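# Stack four magnet blocks from the heap

## Task

Take four magnet blocks out of the heap and build them into one tidy column, each resting squarely on the one beneath, then open the grippers and leave the stack standing on its own.

## Robot and tools

Robot: two six-joint arms, left_arm and right_arm, each with a two-finger parallel gripper and a wrist camera. In the shared scene frame the origin sits on the table top midway between the arms, +z is up, +x points out over the table, and left_arm is on the +y side (its base near (-0.041, +0.369, 0) m, right_arm's near (+0.026, -0.354, 0) m, each turned slightly inward about z). The names left and right refer to the arms, not to sides of a camera image.

Tools.
execute_actions takes "actions", a list holding zero or one item, plus an optional boolean "pictures".
- Empty list: no new command; returns the current state together with camera images.
- Motion item: {"rows": [...], "steps": n}, n from 9 to 15 (default 15), each step lasting 1/30 s. Every row covers both arms in one list of 14 numbers: left_arm waist, shoulder, elbow, wrist pitch, wrist yaw, wrist roll, gripper opening, then the same seven for right_arm. Send all 14 even if one arm should stay put (repeat its current angles). Joint values are absolute target angles in radians, the same quantities shown under Joint positions, not offsets. Rows are played one per step; if there are fewer rows than steps, the final row is held for the rest. Up to 15 rows per item.
- Wait item: {"steps": n} with n up to 300 and no rows; nothing new is commanded, and the call returns after that many steps counted from the previous result (your reply time is included).
Stated joint ranges per arm, in row order: waist -2.618 to 3.054, shoulder 0.000 to 3.142, elbow 0.000 to 3.142, wrist pitch -1.571 to 1.571, wrist yaw -1.571 to 1.571, wrist roll -2.094 to 2.094. True ends may sit up to 0.036 rad either way. A target more than 0.036 rad beyond a stated end, and farther out than the joint's last reported angle, makes the whole call rejected, and nothing is sent. Targets beyond the real end are clipped there and may produce a "joint sent to its limit" line, possibly referring to an earlier action; its absence does not prove there is more room.
Gripper opening is a scale from -1 (closed) to +1 (fully open, pads about 0.094 m apart).

zoom_image: {"camera": "cam_left_wrist" or "cam_right_wrist", "region": [x0, y0, x1, y1]} in pixels of that camera's latest 504x504 image, origin top-left, region no bigger than 504 by 504. It gives a sharper close-up and moves nothing.
read_manual: returns only licence text for the URDF; no motion.
Call it only once the stack is built and released and standing stably. A reply with no tool call also ends things.

Motion behaviour. Joints move at limited speed: each step the command is kept within a fixed lead of the measured angle (waist 0.202, shoulder 0.258, elbow 0.238, wrist pitch 0.573, wrist yaw and roll 0.522 rad), and if the targets would carry a gripper more than 70 mm from where it is, all of that arm's targets are scaled back. Distant goals therefore take several calls. The last 9 steps of each action run after its result is reported, and the simulation keeps going while you think and write, with arms continuing toward the last row until they settle or a step is HELD.

Results. The state line lists for each arm end_effector_position (metres, scene frame) and end_effector_quat_wxyz. That point lies between the finger pads, roughly 1 cm short of the fingertips; fingers point along the gripper's +z and close along its y. Reported positions can drift from the truth, especially at long reach. Joint positions and Joint velocities show each arm's six joints (rad, rad/s) then pad gap (m, m/s). grip_measured is the measured opening on the command scale; each gripper's reading may be off by about 1 mm. "joint command not followed" means the clearance check altered or blocked joint targets on some steps, while the rest of the row was applied. HELD flags steps where your row, fully or partly, was not sent. Pictures arrive only with an empty action list or "pictures": true; order is cam_left_wrist then cam_right_wrist. MOTOR HOT appears from 75 °C; OVER-TEMPERATURE FAULT lines report an arm stopped for heat (at 90 °C for 10 s; at 100 °C the arm goes limp and drops what it holds).

Grasping. Away from the ends of the scale the fingers go to where grip_measured would read your number. To hold a block, keep commanding about 0.03 below grip_measured; a smaller margin grips more gently. Pads press roughly 50 to 62 N each and can spike on first contact. Holding loads heats motors, so do not linger carrying a block.

Avoid: letting blocks fall or slip, slamming into the table or stack, pushing hard, letting the two arms touch or press each other, and knocking anything off the table, which fails the task. Expect occasional brief tugs on a held block or nudges to loose blocks, and check the stack before finishing.

Each tool is called after "Emit:" in YAML: its name, and indented under it one key for each argument.

## Session

Emit:
execute_actions:
  actions: []

Scene clock: 0.00 s of 5800.00 s.
left_arm: end_effector_position=(+0.3070, +0.1582, +0.2370) grip_measured=+1.000 end_effector_quat_wxyz=(+0.613, +0.185, +0.623, -0.450) | right_arm: end_effector_position=(+0.2987, -0.2102, +0.1336) grip_measured=+1.000 end_effector_quat_wxyz=(-0.111, +0.613, +0.736, +0.267)
Joint positions: left_arm=[-0.485  1.544  0.47   1.267  0.627 -0.458  0.094] | right_arm=[ 0.393  1.407  1.048 -0.905 -0.507  1.667  0.094]
Joint velocities: left_arm=[ 0.002 -0.012 -0.007  0.037 -0.095 -0.081  0.   ] | right_arm=[-0.012  0.002 -0.007 -0.007  0.037 -0.007  0.   ]

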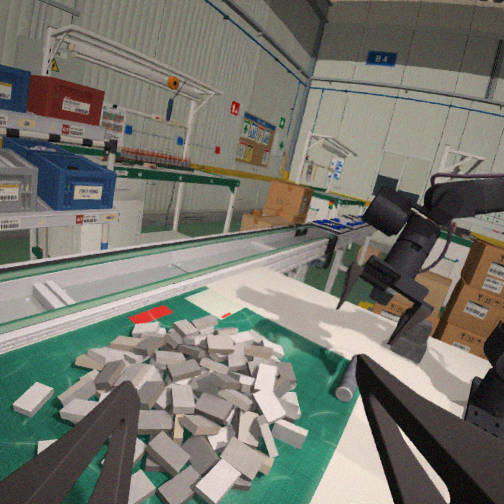

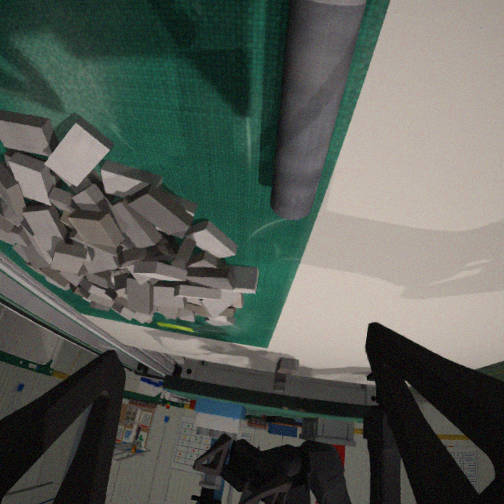

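Emit:
execute_actions:
  actions:
    - {"rows":[[-0.7,1.876,1.75,-1.445,0,0,1,0.2,1.2,1.048,-0.905,0,0,1]]}

Emit:
execute_actions:
  actions:
    - {"steps":90}
  pictures: true

Scene clock: 1.07 s of 5800.00 s.
left_arm: end_effector_position=(+0.3764, +0.1092, +0.1712) grip_measured=+1.000 end_effector_quat_wxyz=(+0.588, +0.186, +0.717, -0.326) | right_arm: end_effector_position=(+0.3232, -0.3203, +0.1601) grip_measured=+1.000 end_effector_quat_wxyz=(+0.148, +0.516, +0.820, +0.199)
Joint positions: left_arm=[-0.645  1.778  0.737  0.938  0.312 -0.22   0.094] | right_arm=[ 0.205  1.236  1.04  -0.9   -0.169  1.174  0.094]
Joint velocities: left_arm=[-0.676  1.321  1.971 -2.85  -1.78   1.238  0.   ] | right_arm=[-0.462 -0.818 -0.017  0.037  1.223 -2.85   0.   ]
Steps of this call (steps 1 to 26: nothing new was sent; steps 27 to 32: the first 6 steps of this action). Readings (joint positions):
27: left_arm=[-0.500 1.559 0.486 1.242 0.585 -0.419] | right_arm=[0.382 1.396 1.046 -0.904 -0.465 1.614]
28: left_arm=[-0.530 1.594 0.527 1.198 0.529 -0.376] | right_arm=[0.350 1.372 1.041 -0.904 -0.405 1.545]
30: left_arm=[-0.593 1.686 0.622 1.094 0.425 -0.300] | right_arm=[0.264 1.303 1.040 -0.903 -0.277 1.372]
32: the state above

Scene clock: 4.07 s of 5800.00 s.
left_arm: end_effector_position=(+0.2698, +0.1961, +0.1529) grip_measured=+1.000 end_effector_quat_wxyz=(+0.010, +0.246, +0.969, -0.008) | right_arm: end_effector_position=(+0.3228, -0.3523, +0.1678) grip_measured=+1.000 end_effector_quat_wxyz=(+0.252, +0.004, +0.968, +0.004)
Joint positions: left_arm=[-0.703  1.876  1.759 -1.429  0.01  -0.007  0.094] | right_arm=[ 0.195  1.199  1.04  -0.902 -0.006  0.01   0.094]
Joint velocities: left_arm=[ 0.012 -0.002  0.002  0.007 -0.007 -0.037  0.   ] | right_arm=[-0.002  0.007  0.007 -0.022 -0.037  0.11   0.   ]
Kept back: nothing.
Steps of this call (steps 1 to 9: the last 9 steps of your previous action; steps 10 to 60: the robot went on to your last target; steps 61 to 90: nothing new was sent). Readings (joint positions):
1: left_arm=[-0.666 1.821 0.811 0.829 0.254 -0.179] | right_arm=[0.196 1.214 1.040 -0.900 -0.132 1.076]
2: left_arm=[-0.683 1.858 0.890 0.712 0.206 -0.144] | right_arm=[0.195 1.203 1.040 -0.900 -0.104 0.977]
4: left_arm=[-0.700 1.899 1.042 0.474 0.137 -0.094] | right_arm=[0.195 1.199 1.040 -0.900 -0.069 0.780]
8: left_arm=[-0.703 1.907 1.348 0.018 0.061 -0.043] | right_arm=[0.195 1.199 1.040 -0.902 -0.032 0.391]
90: the state above
All arms were judged still, so your last target was given up. Only a new action makes them travel on or press farther. Fingers that are still opening or closing keep moving.

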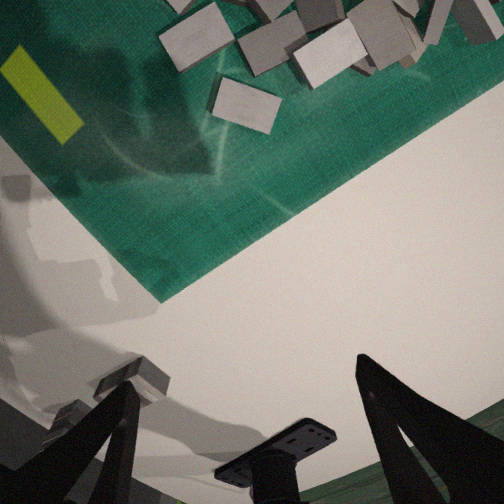

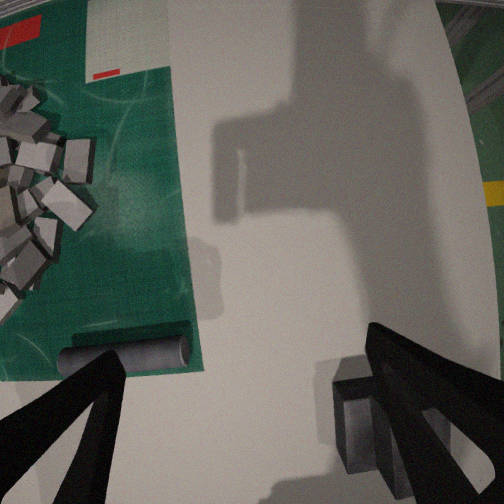

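Emit:
execute_actions:
  actions:
    - {"rows":[[-0.7,2.324,2.233,-1.49,0,0,1,0.2,1.2,1.048,-0.905,0,0,1]]}

Emit:
execute_actions:
  actions:
    - {"steps":30}
  pictures: true

Scene clock: 4.60 s of 5800.00 s.
left_arm: end_effector_position=(+0.3497, +0.1520, +0.1192) grip_measured=+1.000 end_effector_quat_wxyz=(+0.021, +0.246, +0.969, -0.011) | right_arm: end_effector_position=(+0.3228, -0.3523, +0.1678) grip_measured=+1.000 end_effector_quat_wxyz=(+0.252, +0.004, +0.968, +0.004)
Joint positions: left_arm=[-0.703  2.258  2.196 -1.463  0.01  -0.007  0.094] | right_arm=[ 0.195  1.199  1.04  -0.902 -0.006  0.01   0.094]
Joint velocities: left_arm=[ 0.007  1.385  0.584  0.462 -0.037  0.007  0.   ] | right_arm=[-0.007 -0.022 -0.017 -0.007 -0.066 -0.051  0.   ]
Steps of this call (steps 1 to 10: nothing new was sent; steps 11 to 16: the first 6 steps of this action). Readings (joint positions):
11: left_arm=[-0.703 1.913 1.808 -1.471 0.010 -0.007] | right_arm=[0.195 1.199 1.040 -0.902 -0.006 0.010]
12: left_arm=[-0.703 1.977 1.901 -1.504 0.010 -0.007] | right_arm=[0.195 1.199 1.040 -0.902 -0.006 0.010]
14: left_arm=[-0.703 2.132 2.090 -1.500 0.010 -0.007] | right_arm=[0.195 1.199 1.040 -0.902 -0.006 0.010]
16: the state above

Scene clock: 5.60 s of 5800.00 s.
left_arm: end_effector_position=(+0.3481, +0.1530, +0.0910) grip_measured=+1.000 end_effector_quat_wxyz=(-0.015, +0.246, +0.969, -0.001) | right_arm: end_effector_position=(+0.3228, -0.3523, +0.1678) grip_measured=+1.000 end_effector_quat_wxyz=(+0.252, +0.004, +0.968, +0.004)
Joint positions: left_arm=[-0.703  2.33   2.205 -1.475  0.01  -0.007  0.094] | right_arm=[ 0.195  1.199  1.04  -0.902 -0.006  0.01   0.094]
Joint velocities: left_arm=[-0.002  0.012 -0.002 -0.051 -0.051  0.007  0.   ] | right_arm=[-0.002  0.012  0.012 -0.022 -0.022  0.051  0.   ]
Kept back: nothing.
Steps of this call (steps 1 to 9: the last 9 steps of your previous action; steps 10 to 30: the robot went on to your last target). Readings (joint positions):
1: left_arm=[-0.703 2.297 2.205 -1.453 0.010 -0.007] | right_arm=[0.195 1.199 1.040 -0.902 -0.006 0.010]
2: left_arm=[-0.703 2.326 2.205 -1.453 0.010 -0.007] | right_arm=[0.195 1.199 1.040 -0.902 -0.006 0.010]
4: left_arm=[-0.703 2.360 2.205 -1.461 0.010 -0.007] | right_arm=[0.195 1.199 1.040 -0.902 -0.006 0.010]
8: left_arm=[-0.703 2.353 2.205 -1.469 0.010 -0.007] | right_arm=[0.195 1.199 1.040 -0.902 -0.006 0.010]
30: the state above
All arms were judged still, so your last target was given up. Only a new action makes them travel on or press farther. Fingers that are still opening or closing keep moving.

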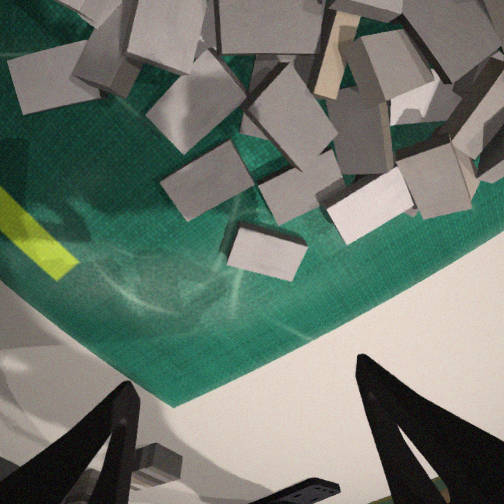

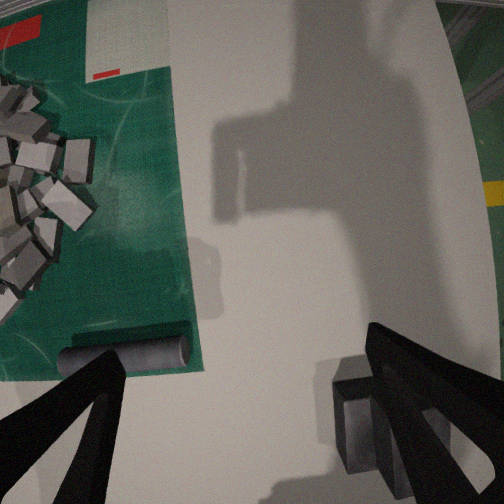

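Emit:
execute_actions:
  actions:
    - {"rows":[[-0.71,2.33,2.17,-1.43,0,0.1,0.5,0.2,1.2,1.048,-0.905,0,0,1],[-0.72,2.335,2.12,-1.37,0,0.2,0.5,0.2,1.2,1.048,-0.905,0,0,1],[-0.73,2.335,2.07,-1.31,0,0.3,0.5,0.2,1.2,1.048,-0.905,0,0,1],[-0.735,2.34,2.03,-1.252,0,0.4,0.5,0.2,1.2,1.048,-0.905,0,0,1]]}

Emit:
execute_actions:
  actions:
    - {"steps":25}
  pictures: true

Scene clock: 6.70 s of 5800.00 s.
left_arm: end_effector_position=(+0.3446, +0.1481, +0.0588) grip_measured=+0.503 end_effector_quat_wxyz=(-0.018, +0.368, +0.930, -0.001) | right_arm: end_effector_position=(+0.3228, -0.3523, +0.1678) grip_measured=+1.000 end_effector_quat_wxyz=(+0.252, +0.004, +0.968, +0.004)
Joint positions: left_arm=[-0.717  2.326  2.07  -1.35   0.007  0.235  0.071] | right_arm=[ 0.195  1.199  1.04  -0.902 -0.006  0.01   0.094]
Joint velocities: left_arm=[-0.144  0.212 -0.613  0.549  0.022  1.15  -0.   ] | right_arm=[-0.007  0.002 -0.012 -0.037 -0.037 -0.022  0.   ]
Steps of this call (steps 1 to 27: nothing new was sent; steps 28 to 33: the first 6 steps of this action). Readings (joint positions):
28: left_arm=[-0.703 2.330 2.202 -1.471 0.010 0.009] | right_arm=[0.195 1.199 1.040 -0.902 -0.006 0.010]
29: left_arm=[-0.703 2.327 2.189 -1.456 0.010 0.042] | right_arm=[0.195 1.199 1.040 -0.902 -0.006 0.010]
31: left_arm=[-0.708 2.320 2.126 -1.397 0.008 0.145] | right_arm=[0.195 1.199 1.040 -0.902 -0.006 0.010]
33: the state above

Scene clock: 7.53 s of 5800.00 s.
left_arm: end_effector_position=(+0.3488, +0.1373, +0.0390) grip_measured=+0.503 end_effector_quat_wxyz=(-0.007, +0.448, +0.894, -0.003) | right_arm: end_effector_position=(+0.3228, -0.3523, +0.1678) grip_measured=+1.000 end_effector_quat_wxyz=(+0.252, +0.004, +0.968, +0.004)
Joint positions: left_arm=[-0.734  2.35   2.034 -1.269  0.006  0.393  0.071] | right_arm=[ 0.195  1.199  1.04  -0.902 -0.006  0.01   0.094]
Joint velocities: left_arm=[ 0.017 -0.002 -0.017  0.081 -0.022 -0.081  0.   ] | right_arm=[-0.002 -0.022  0.007 -0.037 -0.081  0.037  0.   ]
Kept back: nothing.
Steps of this call (steps 1 to 9: the last 9 steps of your previous action; steps 10 to 25: the robot went on to your last target). Readings (joint positions):
1: left_arm=[-0.722 2.334 2.054 -1.336 0.007 0.267] | right_arm=[0.195 1.199 1.040 -0.902 -0.006 0.010]
2: left_arm=[-0.727 2.341 2.044 -1.325 0.007 0.292] | right_arm=[0.195 1.199 1.040 -0.902 -0.006 0.010]
4: left_arm=[-0.732 2.351 2.035 -1.307 0.007 0.329] | right_arm=[0.195 1.199 1.040 -0.902 -0.006 0.010]
8: left_arm=[-0.734 2.350 2.034 -1.284 0.007 0.367] | right_arm=[0.195 1.199 1.040 -0.902 -0.006 0.010]
25: the state above

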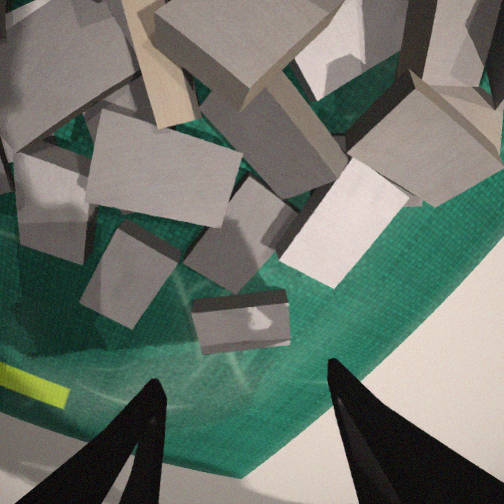

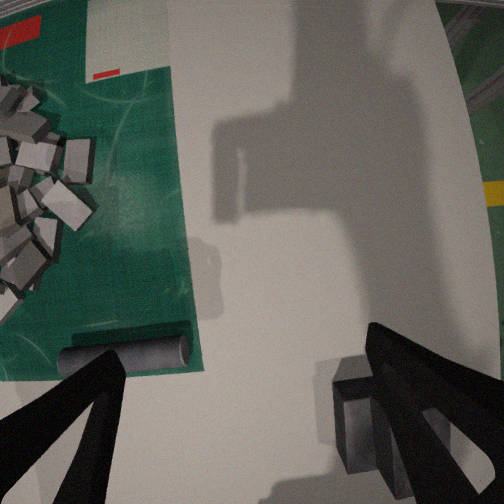

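Emit:
execute_actions:
  actions:
    - {"rows":[[-0.735,2.345,2.0,-1.2,0,0.4,0.5,0.2,1.2,1.048,-0.905,0,0,1],[-0.735,2.352,1.952,-1.148,0,0.4,0.5,0.2,1.2,1.048,-0.905,0,0,1]]}

Emit:
execute_actions:
  actions:
    - {"steps":20}
  pictures: true

Scene clock: 8.13 s of 5800.00 s.
left_arm: end_effector_position=(+0.3491, +0.1371, +0.0229) grip_measured=+0.503 end_effector_quat_wxyz=(-0.003, +0.448, +0.894, -0.003) | right_arm: end_effector_position=(+0.3228, -0.3523, +0.1678) grip_measured=+1.000 end_effector_quat_wxyz=(+0.252, +0.004, +0.968, +0.004)
Joint positions: left_arm=[-0.734  2.349  1.969 -1.196  0.006  0.393  0.071] | right_arm=[ 0.195  1.199  1.04  -0.902 -0.006  0.01   0.094]
Joint velocities: left_arm=[ 0.002  0.046 -0.188  0.139 -0.066 -0.022 -0.001] | right_arm=[-0.002  0.002 -0.017  0.037  0.037  0.022  0.   ]
Steps of this call (steps 1 to 12: the robot went on to your last target; steps 13 to 18: the first 6 steps of this action). Readings (joint positions):
13: left_arm=[-0.734 2.350 2.030 -1.262 0.006 0.393] | right_arm=[0.195 1.199 1.040 -0.902 -0.006 0.010]
14: left_arm=[-0.734 2.348 2.018 -1.243 0.006 0.393] | right_arm=[0.195 1.199 1.040 -0.902 -0.006 0.010]
16: left_arm=[-0.734 2.346 1.989 -1.210 0.006 0.393] | right_arm=[0.195 1.199 1.040 -0.902 -0.006 0.010]
18: the state above

Scene clock: 8.80 s of 5800.00 s.
left_arm: end_effector_position=(+0.3540, +0.1342, +0.0204) grip_measured=+0.503 end_effector_quat_wxyz=(+0.009, +0.448, +0.894, -0.004) | right_arm: end_effector_position=(+0.3228, -0.3523, +0.1678) grip_measured=+1.000 end_effector_quat_wxyz=(+0.252, +0.004, +0.968, +0.004)
Joint positions: left_arm=[-0.734  2.351  1.962 -1.164  0.006  0.393  0.071] | right_arm=[ 0.195  1.199  1.04  -0.902 -0.006  0.01   0.094]
Joint velocities: left_arm=[-0.002  0.002 -0.002  0.037 -0.007  0.007  0.   ] | right_arm=[ 0.002  0.002  0.012 -0.007  0.007 -0.037  0.   ]
Kept back: nothing.
Steps of this call (steps 1 to 9: the last 9 steps of your previous action; steps 10 to 20: the robot went on to your last target). Readings (joint positions):
1: left_arm=[-0.734 2.351 1.965 -1.191 0.006 0.393] | right_arm=[0.195 1.199 1.040 -0.902 -0.006 0.010]
2: left_arm=[-0.734 2.351 1.962 -1.188 0.006 0.393] | right_arm=[0.195 1.199 1.040 -0.902 -0.006 0.010]
4: left_arm=[-0.734 2.351 1.962 -1.180 0.006 0.393] | right_arm=[0.195 1.199 1.040 -0.902 -0.006 0.010]
8: left_arm=[-0.734 2.351 1.962 -1.170 0.006 0.393] | right_arm=[0.195 1.199 1.040 -0.902 -0.006 0.010]
20: the state above

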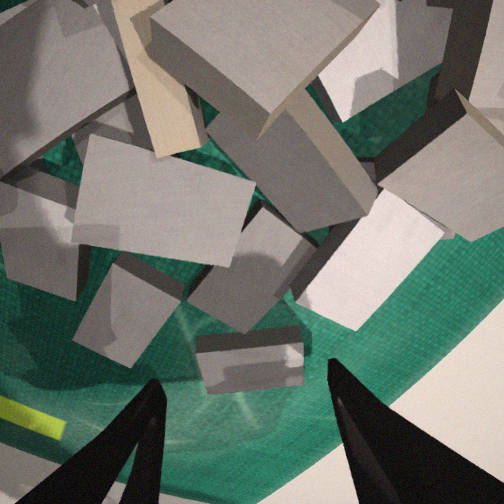

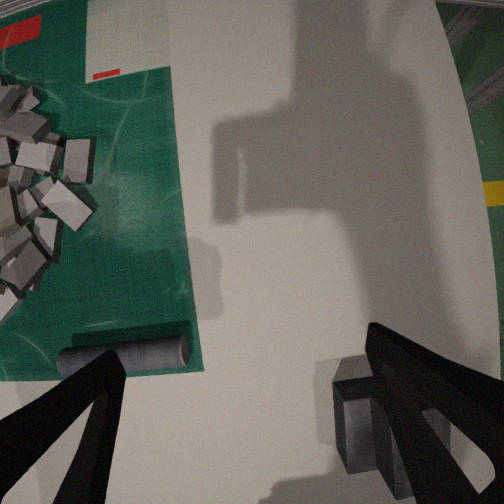

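Emit:
execute_actions:
  actions:
    - {"rows":[[-0.735,2.372,1.952,-1.148,0,0.4,0.5,0.2,1.2,1.048,-0.905,0,0,1]]}

Emit:
execute_actions:
  actions:
    - {"rows":[[-0.735,2.372,1.952,-1.148,0,0.4,-0.2,0.2,1.2,1.048,-0.905,0,0,1]]}

Emit:
execute_actions:
  actions: []

Scene clock: 9.27 s of 5800.00 s.
left_arm: end_effector_position=(+0.3536, +0.1345, +0.0169) grip_measured=+0.503 end_effector_quat_wxyz=(+0.005, +0.448, +0.894, -0.004) | right_arm: end_effector_position=(+0.3228, -0.3523, +0.1678) grip_measured=+1.000 end_effector_quat_wxyz=(+0.252, +0.004, +0.968, +0.004)
Joint positions: left_arm=[-0.734  2.359  1.962 -1.163  0.006  0.393  0.071] | right_arm=[ 0.195  1.199  1.04  -0.902 -0.006  0.01   0.094]
Joint velocities: left_arm=[ 0.002  0.042 -0.012 -0.037 -0.095  0.007  0.001] | right_arm=[-0.002  0.002  0.012 -0.051 -0.037  0.051  0.   ]
Steps of this call (steps 1 to 8: the robot went on to your last target; steps 9 to 14: the first 6 steps of this action). Readings (joint positions):
9: left_arm=[-0.734 2.352 1.962 -1.164 0.006 0.393] | right_arm=[0.195 1.199 1.040 -0.902 -0.006 0.010]
10: left_arm=[-0.734 2.353 1.962 -1.164 0.006 0.393] | right_arm=[0.195 1.199 1.040 -0.902 -0.006 0.010]
12: left_arm=[-0.734 2.356 1.962 -1.163 0.006 0.393] | right_arm=[0.195 1.199 1.040 -0.902 -0.006 0.010]
14: the state above

Scene clock: 9.77 s of 5800.00 s.
left_arm: end_effector_position=(+0.3536, +0.1346, +0.0158) grip_measured=-0.129 end_effector_quat_wxyz=(+0.004, +0.448, +0.894, -0.003) | right_arm: end_effector_position=(+0.3228, -0.3523, +0.1678) grip_measured=+1.000 end_effector_quat_wxyz=(+0.252, +0.004, +0.968, +0.004)
Joint positions: left_arm=[-0.734  2.362  1.962 -1.162  0.006  0.394  0.041] | right_arm=[ 0.195  1.199  1.04  -0.902 -0.006  0.01   0.094]
Joint velocities: left_arm=[ 0.002 -0.002  0.012  0.066  0.022 -0.007 -0.   ] | right_arm=[ 0.002 -0.002  0.022  0.007 -0.007 -0.081  0.   ]
Steps of this call (steps 1 to 9: the last 9 steps of your previous action; steps 10 to 15: the first 6 steps of this action). Readings (joint positions):
10: left_arm=[-0.734 2.362 1.962 -1.163 0.006 0.393] | right_arm=[0.195 1.199 1.040 -0.902 -0.006 0.010]
11: left_arm=[-0.734 2.362 1.962 -1.163 0.007 0.393] | right_arm=[0.195 1.199 1.040 -0.902 -0.006 0.010]
13: left_arm=[-0.734 2.362 1.962 -1.162 0.006 0.394] | right_arm=[0.195 1.199 1.040 -0.902 -0.006 0.010]
15: the state above

Scene clock: 10.07 s of 5800.00 s.
left_arm: end_effector_position=(+0.3536, +0.1346, +0.0158) grip_measured=-0.129 end_effector_quat_wxyz=(+0.004, +0.448, +0.894, -0.003) | right_arm: end_effector_position=(+0.3228, -0.3523, +0.1678) grip_measured=+1.000 end_effector_quat_wxyz=(+0.252, +0.004, +0.968, +0.004)
Joint positions: left_arm=[-0.734  2.362  1.962 -1.162  0.006  0.394  0.041] | right_arm=[ 0.195  1.199  1.04  -0.902 -0.006  0.01   0.094]
Joint velocities: left_arm=[-0.007 -0.017  0.002 -0.022  0.037 -0.037 -0.   ] | right_arm=[-0.002  0.007  0.002 -0.066  0.051  0.037  0.   ]
Kept back: nothing.
Steps of this call (steps 1 to 9: the last 9 steps of your previous action). Readings (joint positions):
1: left_arm=[-0.734 2.362 1.962 -1.162 0.006 0.394] | right_arm=[0.195 1.199 1.040 -0.902 -0.006 0.010]
2: left_arm=[-0.734 2.362 1.962 -1.162 0.006 0.394] | right_arm=[0.195 1.199 1.040 -0.902 -0.006 0.010]
4: left_arm=[-0.734 2.362 1.962 -1.162 0.006 0.394] | right_arm=[0.195 1.199 1.040 -0.902 -0.006 0.010]
8: left_arm=[-0.734 2.362 1.962 -1.162 0.006 0.394] | right_arm=[0.195 1.199 1.040 -0.902 -0.006 0.010]
9: the state above

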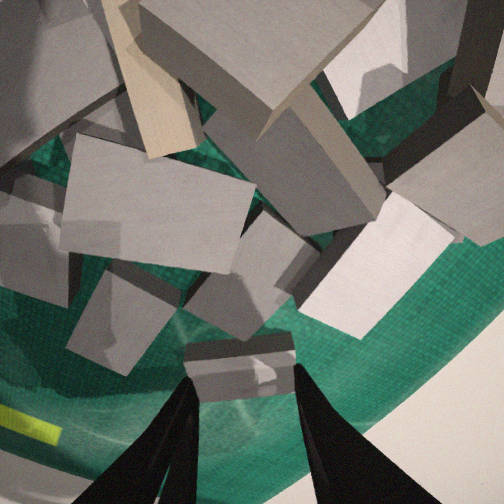

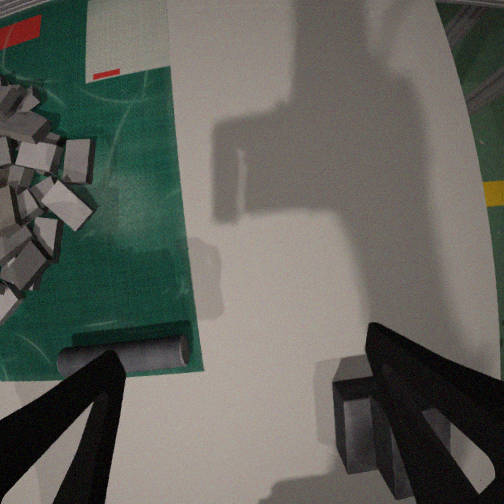

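Emit:
execute_actions:
  actions:
    - {"rows":[[-0.735,2.31,1.952,-1.148,0,0.4,-0.17,0.2,1.2,1.048,-0.905,0,0,1]],"steps":10}

Emit:
execute_actions:
  actions:
    - {"rows":[[-0.68,2.31,1.952,-1.148,0,0.3,-0.17,0.2,1.2,1.048,-0.905,0,0,1],[-0.64,2.31,1.952,-1.148,0,0.2,-0.17,0.2,1.2,1.048,-0.905,0,0,1],[-0.6,2.31,1.952,-1.148,0,0.1,-0.17,0.2,1.2,1.048,-0.905,0,0,1],[-0.54,2.31,1.952,-1.148,0,0,-0.17,0.2,1.2,1.048,-0.905,0,0,1]]}

Emit:
execute_actions:
  actions:
    - {"rows":[[-0.54,2.345,1.952,-1.148,0,0,-0.17,0.2,1.2,1.048,-0.905,0,0,1]]}
  pictures: true

Emit:
execute_actions:
  actions:
    - {"rows":[[-0.54,2.37,1.952,-1.148,0,0,-0.17,0.2,1.2,1.048,-0.905,0,0,1]]}

Emit:
execute_actions:
  actions:
    - {"rows":[[-0.54,2.37,1.952,-1.148,0,0,0.3,0.2,1.2,1.048,-0.905,0,0,1]],"steps":12}

Emit:
execute_actions:
  actions:
    - {"rows":[[-0.54,2.33,2.1,-1.33,0,0,0.3,0.2,1.2,1.048,-0.905,0,0,1]]}

Emit:
execute_actions:
  actions:
    - {"steps":15}
  pictures: true

Scene clock: 10.97 s of 5800.00 s.
left_arm: end_effector_position=(+0.3537, +0.1346, +0.0170) grip_measured=-0.129 end_effector_quat_wxyz=(+0.006, +0.448, +0.894, -0.003) | right_arm: end_effector_position=(+0.3228, -0.3523, +0.1678) grip_measured=+1.000 end_effector_quat_wxyz=(+0.252, +0.004, +0.968, +0.004)
Joint positions: left_arm=[-0.734  2.359  1.961 -1.162  0.006  0.394  0.041] | right_arm=[ 0.195  1.199  1.04  -0.902 -0.006  0.01   0.094]
Joint velocities: left_arm=[ 0.012 -0.071 -0.076  0.007 -0.081 -0.095 -0.   ] | right_arm=[-0.017 -0.017  0.002 -0.022 -0.022  0.051  0.   ]
Steps of this call (steps 1 to 15: the robot went on to your last target; steps 16 to 26: nothing new was sent; step 27: the first step of this action). Readings (joint positions):
27: the state above

Scene clock: 11.47 s of 5800.00 s.
left_arm: end_effector_position=(+0.3812, +0.1801, +0.0332) grip_measured=-0.129 end_effector_quat_wxyz=(+0.024, +0.288, +0.957, -0.010) | right_arm: end_effector_position=(+0.3228, -0.3523, +0.1678) grip_measured=+1.000 end_effector_quat_wxyz=(+0.252, +0.004, +0.968, +0.004)
Joint positions: left_arm=[-0.615  2.32   1.958 -1.159  0.014  0.167  0.041] | right_arm=[ 0.195  1.199  1.04  -0.902 -0.006  0.01   0.094]
Joint velocities: left_arm=[ 1.092 -0.002  0.002  0.051 -0.095 -1.062 -0.   ] | right_arm=[-0.002 -0.007  0.002  0.007 -0.051 -0.037  0.   ]
Steps of this call (steps 1 to 9: the last 9 steps of your previous action; steps 10 to 15: the first 6 steps of this action). Readings (joint positions):
10: left_arm=[-0.731 2.320 1.958 -1.162 0.006 0.381] | right_arm=[0.195 1.199 1.040 -0.902 -0.006 0.010]
11: left_arm=[-0.723 2.320 1.958 -1.162 0.008 0.350] | right_arm=[0.195 1.199 1.040 -0.902 -0.006 0.010]
13: left_arm=[-0.682 2.320 1.958 -1.161 0.013 0.256] | right_arm=[0.195 1.199 1.040 -0.902 -0.006 0.010]
15: the state above

Scene clock: 11.97 s of 5800.00 s.
left_arm: end_effector_position=(+0.3940, +0.2140, +0.0258) grip_measured=-0.129 end_effector_quat_wxyz=(+0.018, +0.178, +0.984, +0.000) | right_arm: end_effector_position=(+0.3228, -0.3523, +0.1678) grip_measured=+1.000 end_effector_quat_wxyz=(+0.252, +0.004, +0.968, +0.004)
Joint positions: left_arm=[-0.544  2.337  1.958 -1.156 -0.006  0.012  0.041] | right_arm=[ 0.195  1.199  1.04  -0.902 -0.006  0.01   0.094]
Joint velocities: left_arm=[ 0.002  0.076  0.002  0.022 -0.022 -0.095  0.   ] | right_arm=[ 0.002  0.007 -0.012  0.051  0.007 -0.037  0.   ]
Steps of this call (steps 1 to 9: the last 9 steps of your previous action; steps 10 to 15: the first 6 steps of this action). Readings (joint positions):
10: left_arm=[-0.521 2.322 1.958 -1.156 -0.011 0.022] | right_arm=[0.195 1.199 1.040 -0.902 -0.006 0.010]
11: left_arm=[-0.529 2.323 1.958 -1.156 -0.010 0.019] | right_arm=[0.195 1.199 1.040 -0.902 -0.006 0.010]
13: left_arm=[-0.541 2.330 1.958 -1.156 -0.008 0.015] | right_arm=[0.195 1.199 1.040 -0.902 -0.006 0.010]
15: the state above

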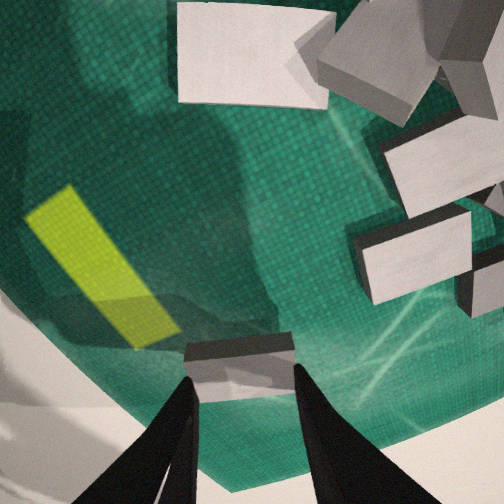

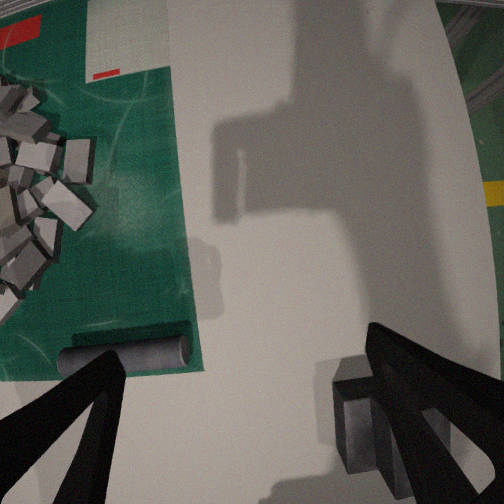

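Scene clock: 12.47 s of 5800.00 s.
left_arm: end_effector_position=(+0.3919, +0.2150, +0.0152) grip_measured=-0.129 end_effector_quat_wxyz=(+0.007, +0.175, +0.984, +0.002) | right_arm: end_effector_position=(+0.3228, -0.3523, +0.1678) grip_measured=+1.000 end_effector_quat_wxyz=(+0.252, +0.004, +0.968, +0.004)
Joint positions: left_arm=[-0.544  2.361  1.958 -1.156 -0.006  0.007  0.041] | right_arm=[ 0.195  1.199  1.04  -0.902 -0.006  0.01   0.094]
Joint velocities: left_arm=[-0.007  0.002 -0.017  0.022 -0.022  0.051 -0.001] | right_arm=[-0.012  0.002 -0.012 -0.007  0.051 -0.051  0.   ]
Steps of this call (steps 1 to 9: the last 9 steps of your previous action; steps 10 to 15: the first 6 steps of this action). Readings (joint positions):
10: left_arm=[-0.544 2.344 1.958 -1.156 -0.006 0.007] | right_arm=[0.195 1.199 1.040 -0.902 -0.006 0.010]
11: left_arm=[-0.544 2.346 1.958 -1.156 -0.006 0.007] | right_arm=[0.195 1.199 1.040 -0.902 -0.006 0.010]
13: left_arm=[-0.544 2.353 1.958 -1.156 -0.006 0.007] | right_arm=[0.195 1.199 1.040 -0.902 -0.006 0.010]
15: the state above

Scene clock: 12.87 s of 5800.00 s.
left_arm: end_effector_position=(+0.3920, +0.2149, +0.0152) grip_measured=+0.285 end_effector_quat_wxyz=(+0.007, +0.175, +0.984, +0.002) | right_arm: end_effector_position=(+0.3228, -0.3523, +0.1678) grip_measured=+1.000 end_effector_quat_wxyz=(+0.252, +0.004, +0.968, +0.004)
Joint positions: left_arm=[-0.544  2.361  1.958 -1.155 -0.006  0.007  0.06 ] | right_arm=[ 0.195  1.199  1.04  -0.902 -0.006  0.01   0.094]
Joint velocities: left_arm=[-0.012 -0.012 -0.002 -0.037 -0.037 -0.11   0.026] | right_arm=[ 0.007 -0.002 -0.007 -0.007 -0.022 -0.037  0.   ]
Steps of this call (steps 1 to 9: the last 9 steps of your previous action; steps 10 to 12: the first 3 steps of this action). Readings (joint positions):
10: left_arm=[-0.544 2.361 1.958 -1.155 -0.006 0.007] | right_arm=[0.195 1.199 1.040 -0.902 -0.006 0.010]
11: left_arm=[-0.544 2.361 1.958 -1.155 -0.006 0.007] | right_arm=[0.195 1.199 1.040 -0.902 -0.006 0.010]
12: the state above

Scene clock: 13.37 s of 5800.00 s.
left_arm: end_effector_position=(+0.3973, +0.2130, +0.0539) grip_measured=+0.297 end_effector_quat_wxyz=(+0.019, +0.175, +0.984, -0.000) | right_arm: end_effector_position=(+0.3228, -0.3523, +0.1678) grip_measured=+1.000 end_effector_quat_wxyz=(+0.252, +0.004, +0.968, +0.004)
Joint positions: left_arm=[-0.544  2.34   2.076 -1.268 -0.006  0.007  0.061] | right_arm=[ 0.195  1.199  1.04  -0.902 -0.006  0.01   0.094]
Joint velocities: left_arm=[-0.017 -0.271  0.237 -0.256 -0.11  -0.037 -0.001] | right_arm=[-0.007  0.012 -0.027  0.081 -0.022  0.022  0.   ]
Steps of this call (steps 1 to 9: the last 9 steps of your previous action; steps 10 to 15: the first 6 steps of this action). Readings (joint positions):
10: left_arm=[-0.544 2.364 1.980 -1.182 -0.006 0.007] | right_arm=[0.195 1.199 1.040 -0.902 -0.006 0.010]
11: left_arm=[-0.544 2.368 2.008 -1.215 -0.006 0.007] | right_arm=[0.195 1.199 1.040 -0.902 -0.006 0.010]
13: left_arm=[-0.544 2.359 2.053 -1.251 -0.006 0.007] | right_arm=[0.195 1.199 1.040 -0.902 -0.006 0.010]
15: the state above

Scene clock: 13.87 s of 5800.00 s.
left_arm: end_effector_position=(+0.3908, +0.2154, +0.0640) grip_measured=+0.297 end_effector_quat_wxyz=(+0.012, +0.175, +0.984, +0.001) | right_arm: end_effector_position=(+0.3228, -0.3523, +0.1678) grip_measured=+1.000 end_effector_quat_wxyz=(+0.252, +0.004, +0.968, +0.004)
Joint positions: left_arm=[-0.544  2.324  2.088 -1.313 -0.006  0.007  0.061] | right_arm=[ 0.195  1.199  1.04  -0.902 -0.006  0.01   0.094]
Joint velocities: left_arm=[ 0.002 -0.002 -0.012 -0.081 -0.022 -0.051 -0.001] | right_arm=[-0.007  0.002 -0.007 -0.007 -0.007 -0.007  0.   ]
Kept back: nothing.
Steps of this call (steps 1 to 9: the last 9 steps of your previous action; steps 10 to 15: the robot went on to your last target). Readings (joint positions):
1: left_arm=[-0.544 2.332 2.083 -1.276 -0.006 0.007] | right_arm=[0.195 1.199 1.040 -0.902 -0.006 0.010]
2: left_arm=[-0.544 2.326 2.086 -1.282 -0.006 0.007] | right_arm=[0.195 1.199 1.040 -0.902 -0.006 0.010]
4: left_arm=[-0.544 2.323 2.088 -1.291 -0.006 0.007] | right_arm=[0.195 1.199 1.040 -0.902 -0.006 0.010]
8: left_arm=[-0.544 2.324 2.088 -1.306 -0.006 0.007] | right_arm=[0.195 1.199 1.040 -0.902 -0.006 0.010]
15: the state above

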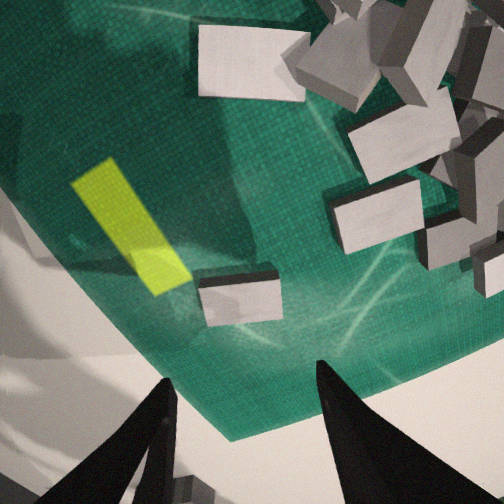

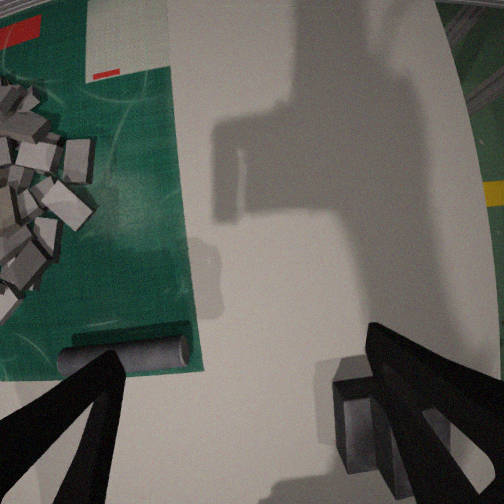

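Emit:
execute_actions:
  actions:
    - {"rows":[[-0.58,2.36,2.15,-1.31,0,-0.1,0.3,0.2,1.2,1.048,-0.905,0,0,1],[-0.61,2.39,2.2,-1.3,0,-0.2,0.3,0.2,1.2,1.048,-0.905,0,0,1],[-0.64,2.42,2.24,-1.29,0,-0.3,0.3,0.2,1.2,1.048,-0.905,0,0,1],[-0.66,2.45,2.28,-1.28,0,-0.43,0.3,0.2,1.2,1.048,-0.905,0,0,1],[-0.67,2.475,2.31,-1.27,0,-0.43,0.3,0.2,1.2,1.048,-0.905,0,0,1],[-0.68,2.495,2.31,-1.265,0,-0.43,0.3,0.2,1.2,1.048,-0.905,0,0,1]]}

Emit:
execute_actions:
  actions:
    - {"steps":25}
  pictures: true

Scene clock: 14.93 s of 5800.00 s.
left_arm: end_effector_position=(+0.4140, +0.1663, +0.0612) grip_measured=+0.297 end_effector_quat_wxyz=(+0.051, +0.086, +0.995, -0.014) | right_arm: end_effector_position=(+0.3228, -0.3523, +0.1678) grip_measured=+1.000 end_effector_quat_wxyz=(+0.252, +0.004, +0.968, +0.004)
Joint positions: left_arm=[-0.621  2.434  2.266 -1.298 -0.008 -0.25   0.061] | right_arm=[ 0.195  1.199  1.04  -0.902 -0.006  0.01   0.094]
Joint velocities: left_arm=[-0.676  0.593  0.701  0.476 -0.037 -1.136  0.   ] | right_arm=[-0.002  0.002  0.007  0.037  0.007  0.022  0.   ]
Steps of this call (steps 1 to 15: the robot went on to your last target; steps 16 to 26: nothing new was sent; steps 27 to 32: the first 6 steps of this action). Readings (joint positions):
27: left_arm=[-0.546 2.328 2.096 -1.318 -0.006 -0.009] | right_arm=[0.195 1.199 1.040 -0.902 -0.006 0.010]
28: left_arm=[-0.552 2.341 2.120 -1.323 -0.007 -0.043] | right_arm=[0.195 1.199 1.040 -0.902 -0.006 0.010]
30: left_arm=[-0.578 2.385 2.196 -1.319 -0.008 -0.151] | right_arm=[0.195 1.199 1.040 -0.902 -0.006 0.010]
32: the state above

Scene clock: 15.77 s of 5800.00 s.
left_arm: end_effector_position=(+0.4069, +0.1343, +0.0370) grip_measured=+0.297 end_effector_quat_wxyz=(+0.040, +0.030, +0.999, -0.021) | right_arm: end_effector_position=(+0.3228, -0.3523, +0.1678) grip_measured=+1.000 end_effector_quat_wxyz=(+0.252, +0.004, +0.968, +0.004)
Joint positions: left_arm=[-0.681  2.499  2.289 -1.271  0.003 -0.423  0.061] | right_arm=[ 0.195  1.199  1.04  -0.902 -0.006  0.01   0.094]
Joint velocities: left_arm=[-0.002  0.012  0.022 -0.066 -0.037 -0.007 -0.   ] | right_arm=[ 0.002 -0.012  0.017  0.066 -0.051 -0.022  0.   ]
Kept back: nothing.
Steps of this call (steps 1 to 9: the last 9 steps of your previous action; steps 10 to 25: the robot went on to your last target). Readings (joint positions):
1: left_arm=[-0.644 2.452 2.282 -1.284 -0.008 -0.285] | right_arm=[0.195 1.199 1.040 -0.902 -0.006 0.010]
2: left_arm=[-0.665 2.465 2.289 -1.275 -0.006 -0.313] | right_arm=[0.195 1.199 1.040 -0.902 -0.006 0.010]
4: left_arm=[-0.695 2.484 2.289 -1.271 -0.002 -0.352] | right_arm=[0.195 1.199 1.040 -0.902 -0.006 0.010]
8: left_arm=[-0.705 2.499 2.289 -1.271 0.003 -0.393] | right_arm=[0.195 1.199 1.040 -0.902 -0.006 0.010]
25: the state above

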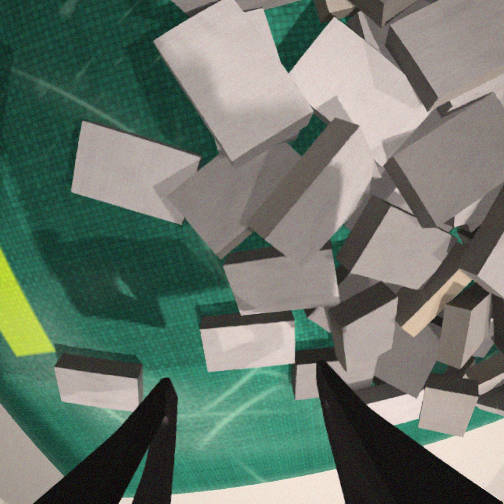

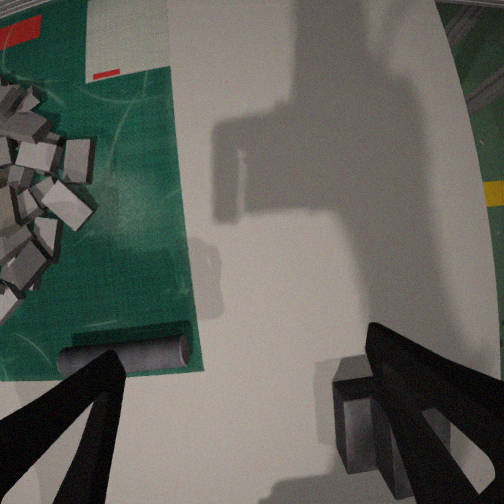

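Emit:
execute_actions:
  actions:
    - {"rows":[[-0.693,2.53,2.3,-1.265,0,-0.43,0.1,0.2,1.2,1.048,-0.905,0,0,1]]}

Emit:
execute_actions:
  actions:
    - {"steps":12}
  pictures: true

Scene clock: 19.43 s of 5800.00 s.
left_arm: end_effector_position=(+0.4055, +0.1350, +0.0285) grip_measured=+0.103 end_effector_quat_wxyz=(+0.032, +0.030, +0.999, -0.017) | right_arm: end_effector_position=(+0.3228, -0.3523, +0.1678) grip_measured=+1.000 end_effector_quat_wxyz=(+0.252, +0.004, +0.968, +0.004)
Joint positions: left_arm=[-0.681  2.516  2.289 -1.271  0.003 -0.424  0.052] | right_arm=[ 0.195  1.199  1.04  -0.902 -0.006  0.01   0.094]
Joint velocities: left_arm=[-0.007  0.105 -0.007  0.037  0.007 -0.022 -0.001] | right_arm=[ 0.007  0.012  0.007  0.051 -0.022 -0.081  0.   ]
Steps of this call (steps 1 to 15: the robot went on to your last target; steps 16 to 90: nothing new was sent; then 0.47 s passed at rest; steps 91 to 96: the first 6 steps of this action). Readings (joint positions):
91: left_arm=[-0.681 2.500 2.289 -1.271 0.003 -0.424] | right_arm=[0.195 1.199 1.040 -0.902 -0.006 0.010]
92: left_arm=[-0.681 2.502 2.289 -1.271 0.003 -0.424] | right_arm=[0.195 1.199 1.040 -0.902 -0.006 0.010]
94: left_arm=[-0.681 2.509 2.289 -1.271 0.003 -0.424] | right_arm=[0.195 1.199 1.040 -0.902 -0.006 0.010]
96: the state above

Scene clock: 19.83 s of 5800.00 s.
left_arm: end_effector_position=(+0.4050, +0.1353, +0.0252) grip_measured=+0.103 end_effector_quat_wxyz=(+0.029, +0.030, +0.999, -0.016) | right_arm: end_effector_position=(+0.3228, -0.3523, +0.1678) grip_measured=+1.000 end_effector_quat_wxyz=(+0.252, +0.004, +0.968, +0.004)
Joint positions: left_arm=[-0.681  2.523  2.289 -1.271  0.003 -0.424  0.052] | right_arm=[ 0.195  1.199  1.04  -0.902 -0.006  0.01   0.094]
Joint velocities: left_arm=[-0.012  0.007 -0.012 -0.007  0.037 -0.051 -0.001] | right_arm=[ 0.002 -0.007 -0.032 -0.051  0.022  0.037  0.   ]
Kept back: nothing.
Steps of this call (steps 1 to 9: the last 9 steps of your previous action; steps 10 to 12: the robot went on to your last target). Readings (joint positions):
1: left_arm=[-0.681 2.520 2.289 -1.271 0.003 -0.424] | right_arm=[0.195 1.199 1.040 -0.902 -0.006 0.010]
2: left_arm=[-0.681 2.522 2.289 -1.271 0.003 -0.424] | right_arm=[0.195 1.199 1.040 -0.902 -0.006 0.010]
4: left_arm=[-0.681 2.523 2.289 -1.271 0.003 -0.424] | right_arm=[0.195 1.199 1.040 -0.902 -0.006 0.010]
8: left_arm=[-0.681 2.523 2.289 -1.271 0.003 -0.424] | right_arm=[0.195 1.199 1.040 -0.902 -0.006 0.010]
12: the state above

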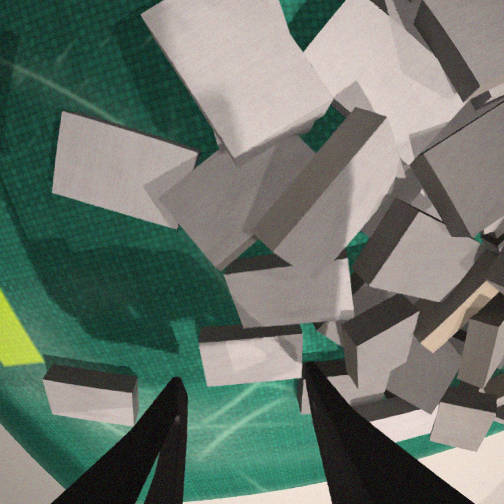

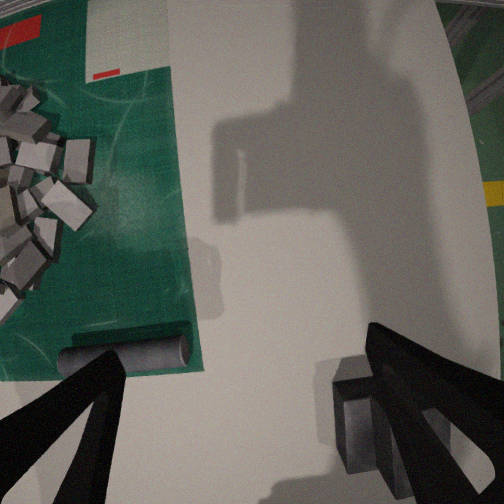

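Add a little forward via wrist pitch, and descend.

Emit:
execute_actions:
  actions:
    - {"rows":[[-0.693,2.53,2.3,-1.24,0,-0.43,0.13,0.2,1.2,1.048,-0.905,0,0,1],[-0.693,2.53,2.3,-1.24,0,-0.43,0.13,0.2,1.2,1.048,-0.905,0,0,1],[-0.693,2.53,2.3,-1.24,0,-0.43,0.13,0.2,1.2,1.048,-0.905,0,0,1],[-0.693,2.553,2.3,-1.24,0,-0.43,0.13,0.2,1.2,1.048,-0.905,0,0,1]]}

Emit:
execute_actions:
  actions:
    - {"rows":[[-0.693,2.553,2.3,-1.24,0,-0.43,-0.17,0.2,1.2,1.048,-0.905,0,0,1]]}
  pictures: true

Scene clock: 20.47 s of 5800.00 s.
left_arm: end_effector_position=(+0.4072, +0.1341, +0.0226) grip_measured=+0.127 end_effector_quat_wxyz=(+0.032, +0.030, +0.999, -0.017) | right_arm: end_effector_position=(+0.3228, -0.3523, +0.1678) grip_measured=+1.000 end_effector_quat_wxyz=(+0.252, +0.004, +0.968, +0.004)
Joint positions: left_arm=[-0.681  2.529  2.289 -1.259  0.003 -0.424  0.053] | right_arm=[ 0.195  1.199  1.04  -0.902 -0.006  0.01   0.094]
Joint velocities: left_arm=[-0.002  0.095 -0.012 -0.007  0.037 -0.051  0.   ] | right_arm=[-0.012 -0.017 -0.012 -0.022 -0.022  0.022  0.   ]
Steps of this call (steps 1 to 13: the robot went on to your last target; steps 14 to 19: the first 6 steps of this action). Readings (joint positions):
14: left_arm=[-0.681 2.523 2.289 -1.270 0.003 -0.424] | right_arm=[0.195 1.199 1.040 -0.902 -0.006 0.010]
15: left_arm=[-0.681 2.523 2.289 -1.267 0.003 -0.424] | right_arm=[0.195 1.199 1.040 -0.902 -0.006 0.010]
17: left_arm=[-0.681 2.525 2.289 -1.263 0.003 -0.424] | right_arm=[0.195 1.199 1.040 -0.902 -0.006 0.010]
19: the state above

Scene clock: 20.97 s of 5800.00 s.
left_arm: end_effector_position=(+0.4063, +0.1337, +0.0145) grip_measured=-0.114 end_effector_quat_wxyz=(+0.026, +0.030, +0.999, -0.014) | right_arm: end_effector_position=(+0.3228, -0.3523, +0.1678) grip_measured=+1.000 end_effector_quat_wxyz=(+0.252, +0.004, +0.968, +0.004)
Joint positions: left_arm=[-0.683  2.546  2.289 -1.255  0.003 -0.424  0.042] | right_arm=[ 0.195  1.199  1.04  -0.902 -0.006  0.01   0.094]
Joint velocities: left_arm=[-0.017  0.002  0.007 -0.022 -0.037 -0.081  0.   ] | right_arm=[ 0.002 -0.012  0.017  0.051 -0.007  0.022  0.   ]
Steps of this call (steps 1 to 9: the last 9 steps of your previous action; steps 10 to 15: the first 6 steps of this action). Readings (joint positions):
10: left_arm=[-0.681 2.546 2.289 -1.255 0.004 -0.424] | right_arm=[0.195 1.199 1.040 -0.902 -0.006 0.010]
11: left_arm=[-0.682 2.546 2.289 -1.255 0.003 -0.424] | right_arm=[0.195 1.199 1.040 -0.902 -0.006 0.010]
13: left_arm=[-0.682 2.546 2.289 -1.255 0.003 -0.424] | right_arm=[0.195 1.199 1.040 -0.902 -0.006 0.010]
15: the state above

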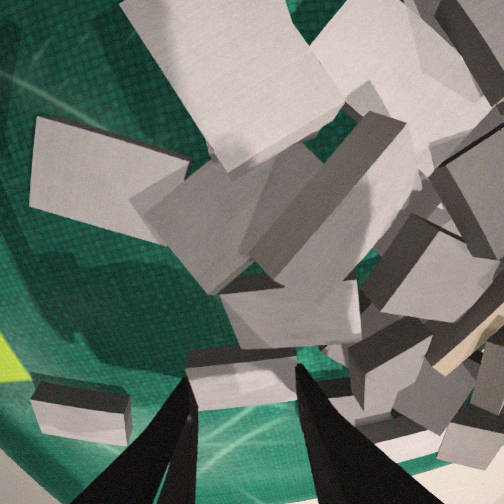

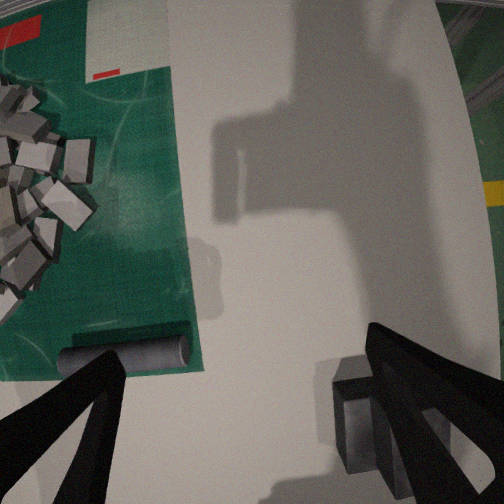

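Emit:
execute_actions:
  actions:
    - {"rows":[[-0.69,2.45,2.3,-1.24,0,-0.43,-0.17,0.2,1.2,1.048,-0.905,0,0,1]],"steps":12}

Emit:
execute_actions:
  actions:
    - {"rows":[[-0.67,2.42,2.26,-1.23,0,-0.3,-0.17,0.2,1.2,1.048,-0.905,0,0,1],[-0.65,2.39,2.22,-1.22,0,-0.2,-0.17,0.2,1.2,1.048,-0.905,0,0,1],[-0.63,2.36,2.18,-1.21,0,-0.1,-0.17,0.2,1.2,1.048,-0.905,0,0,1],[-0.61,2.34,2.14,-1.2,0,0.014,-0.17,0.2,1.2,1.048,-0.905,0,0,1],[-0.59,2.32,2.1,-1.19,0,0.014,-0.17,0.2,1.2,1.048,-0.905,0,0,1],[-0.575,2.3,2.06,-1.18,0,0.014,-0.17,0.2,1.2,1.048,-0.905,0,0,1],[-0.56,2.29,2.02,-1.16,0,0.014,-0.17,0.2,1.2,1.048,-0.905,0,0,1],[-0.55,2.29,1.98,-1.15,0,0.014,-0.17,0.2,1.2,1.048,-0.905,0,0,1],[-0.544,2.29,1.95,-1.135,0,0.014,-0.17,0.2,1.2,1.048,-0.905,0,0,1]]}

Emit:
execute_actions:
  actions:
    - {"steps":25}
  pictures: true

Scene clock: 21.80 s of 5800.00 s.
left_arm: end_effector_position=(+0.4081, +0.1327, +0.0272) grip_measured=-0.114 end_effector_quat_wxyz=(+0.037, +0.030, +0.999, -0.020) | right_arm: end_effector_position=(+0.3228, -0.3523, +0.1678) grip_measured=+1.000 end_effector_quat_wxyz=(+0.252, +0.004, +0.968, +0.004)
Joint positions: left_arm=[-0.683  2.518  2.286 -1.254  0.003 -0.424  0.042] | right_arm=[ 0.195  1.199  1.04  -0.902 -0.006  0.01   0.094]
Joint velocities: left_arm=[ 0.012 -0.432  0.007  0.007  0.007 -0.037 -0.   ] | right_arm=[-0.027 -0.017  0.007 -0.051  0.022 -0.007  0.   ]
Steps of this call (steps 1 to 9: the last 9 steps of your previous action; steps 10 to 15: the robot went on to your last target; steps 16 to 22: nothing new was sent; steps 23 to 25: the first 3 steps of this action). Readings (joint positions):
23: left_arm=[-0.683 2.539 2.288 -1.254 0.003 -0.424] | right_arm=[0.195 1.199 1.040 -0.902 -0.006 0.010]
24: left_arm=[-0.683 2.531 2.286 -1.254 0.003 -0.424] | right_arm=[0.195 1.199 1.040 -0.902 -0.006 0.010]
25: the state above

Scene clock: 22.30 s of 5800.00 s.
left_arm: end_effector_position=(+0.4031, +0.1587, +0.0617) grip_measured=-0.114 end_effector_quat_wxyz=(+0.061, +0.139, +0.988, -0.022) | right_arm: end_effector_position=(+0.3228, -0.3523, +0.1678) grip_measured=+1.000 end_effector_quat_wxyz=(+0.252, +0.004, +0.968, +0.004)
Joint positions: left_arm=[-0.64   2.359  2.133 -1.215  0.006 -0.162  0.042] | right_arm=[ 0.195  1.199  1.04  -0.902 -0.006  0.01   0.094]
Joint velocities: left_arm=[ 0.491 -0.672 -1.087  0.183  0.007  1.092 -0.   ] | right_arm=[-0.012  0.017  0.007 -0.037 -0.066  0.007  0.   ]
Steps of this call (steps 1 to 9: the last 9 steps of your previous action; steps 10 to 15: the first 6 steps of this action). Readings (joint positions):
10: left_arm=[-0.682 2.446 2.283 -1.249 0.003 -0.406] | right_arm=[0.195 1.199 1.040 -0.902 -0.006 0.010]
11: left_arm=[-0.680 2.439 2.269 -1.241 0.003 -0.370] | right_arm=[0.195 1.199 1.040 -0.902 -0.006 0.010]
13: left_arm=[-0.668 2.405 2.208 -1.225 0.005 -0.259] | right_arm=[0.195 1.199 1.040 -0.902 -0.006 0.010]
15: the state above

Scene clock: 23.13 s of 5800.00 s.
left_arm: end_effector_position=(+0.3978, +0.2141, +0.0437) grip_measured=-0.114 end_effector_quat_wxyz=(+0.039, +0.173, +0.984, -0.005) | right_arm: end_effector_position=(+0.3228, -0.3523, +0.1678) grip_measured=+1.000 end_effector_quat_wxyz=(+0.252, +0.004, +0.968, +0.004)
Joint positions: left_arm=[-0.541  2.295  1.956 -1.153 -0.004  0.007  0.042] | right_arm=[ 0.195  1.199  1.04  -0.902 -0.006  0.01   0.094]
Joint velocities: left_arm=[-0.012 -0.012  0.002 -0.007  0.007 -0.022 -0.   ] | right_arm=[-0.002  0.022 -0.002  0.007 -0.095 -0.007  0.   ]
Kept back: nothing.
Steps of this call (steps 1 to 9: the last 9 steps of your previous action; steps 10 to 25: the robot went on to your last target). Readings (joint positions):
1: left_arm=[-0.620 2.337 2.095 -1.209 0.006 -0.127] | right_arm=[0.195 1.199 1.040 -0.902 -0.006 0.010]
2: left_arm=[-0.599 2.317 2.059 -1.201 0.006 -0.100] | right_arm=[0.195 1.199 1.040 -0.902 -0.006 0.010]
4: left_arm=[-0.557 2.293 2.001 -1.186 0.004 -0.062] | right_arm=[0.195 1.199 1.040 -0.902 -0.006 0.010]
8: left_arm=[-0.520 2.295 1.959 -1.174 -0.003 -0.022] | right_arm=[0.195 1.199 1.040 -0.902 -0.006 0.010]
25: the state above

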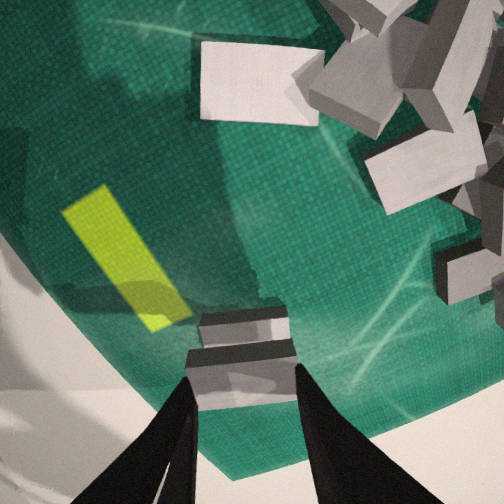

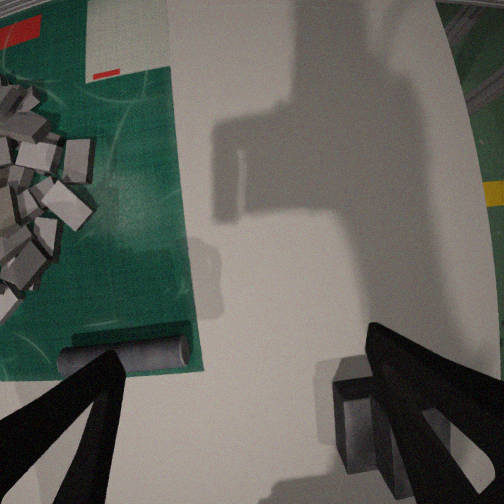

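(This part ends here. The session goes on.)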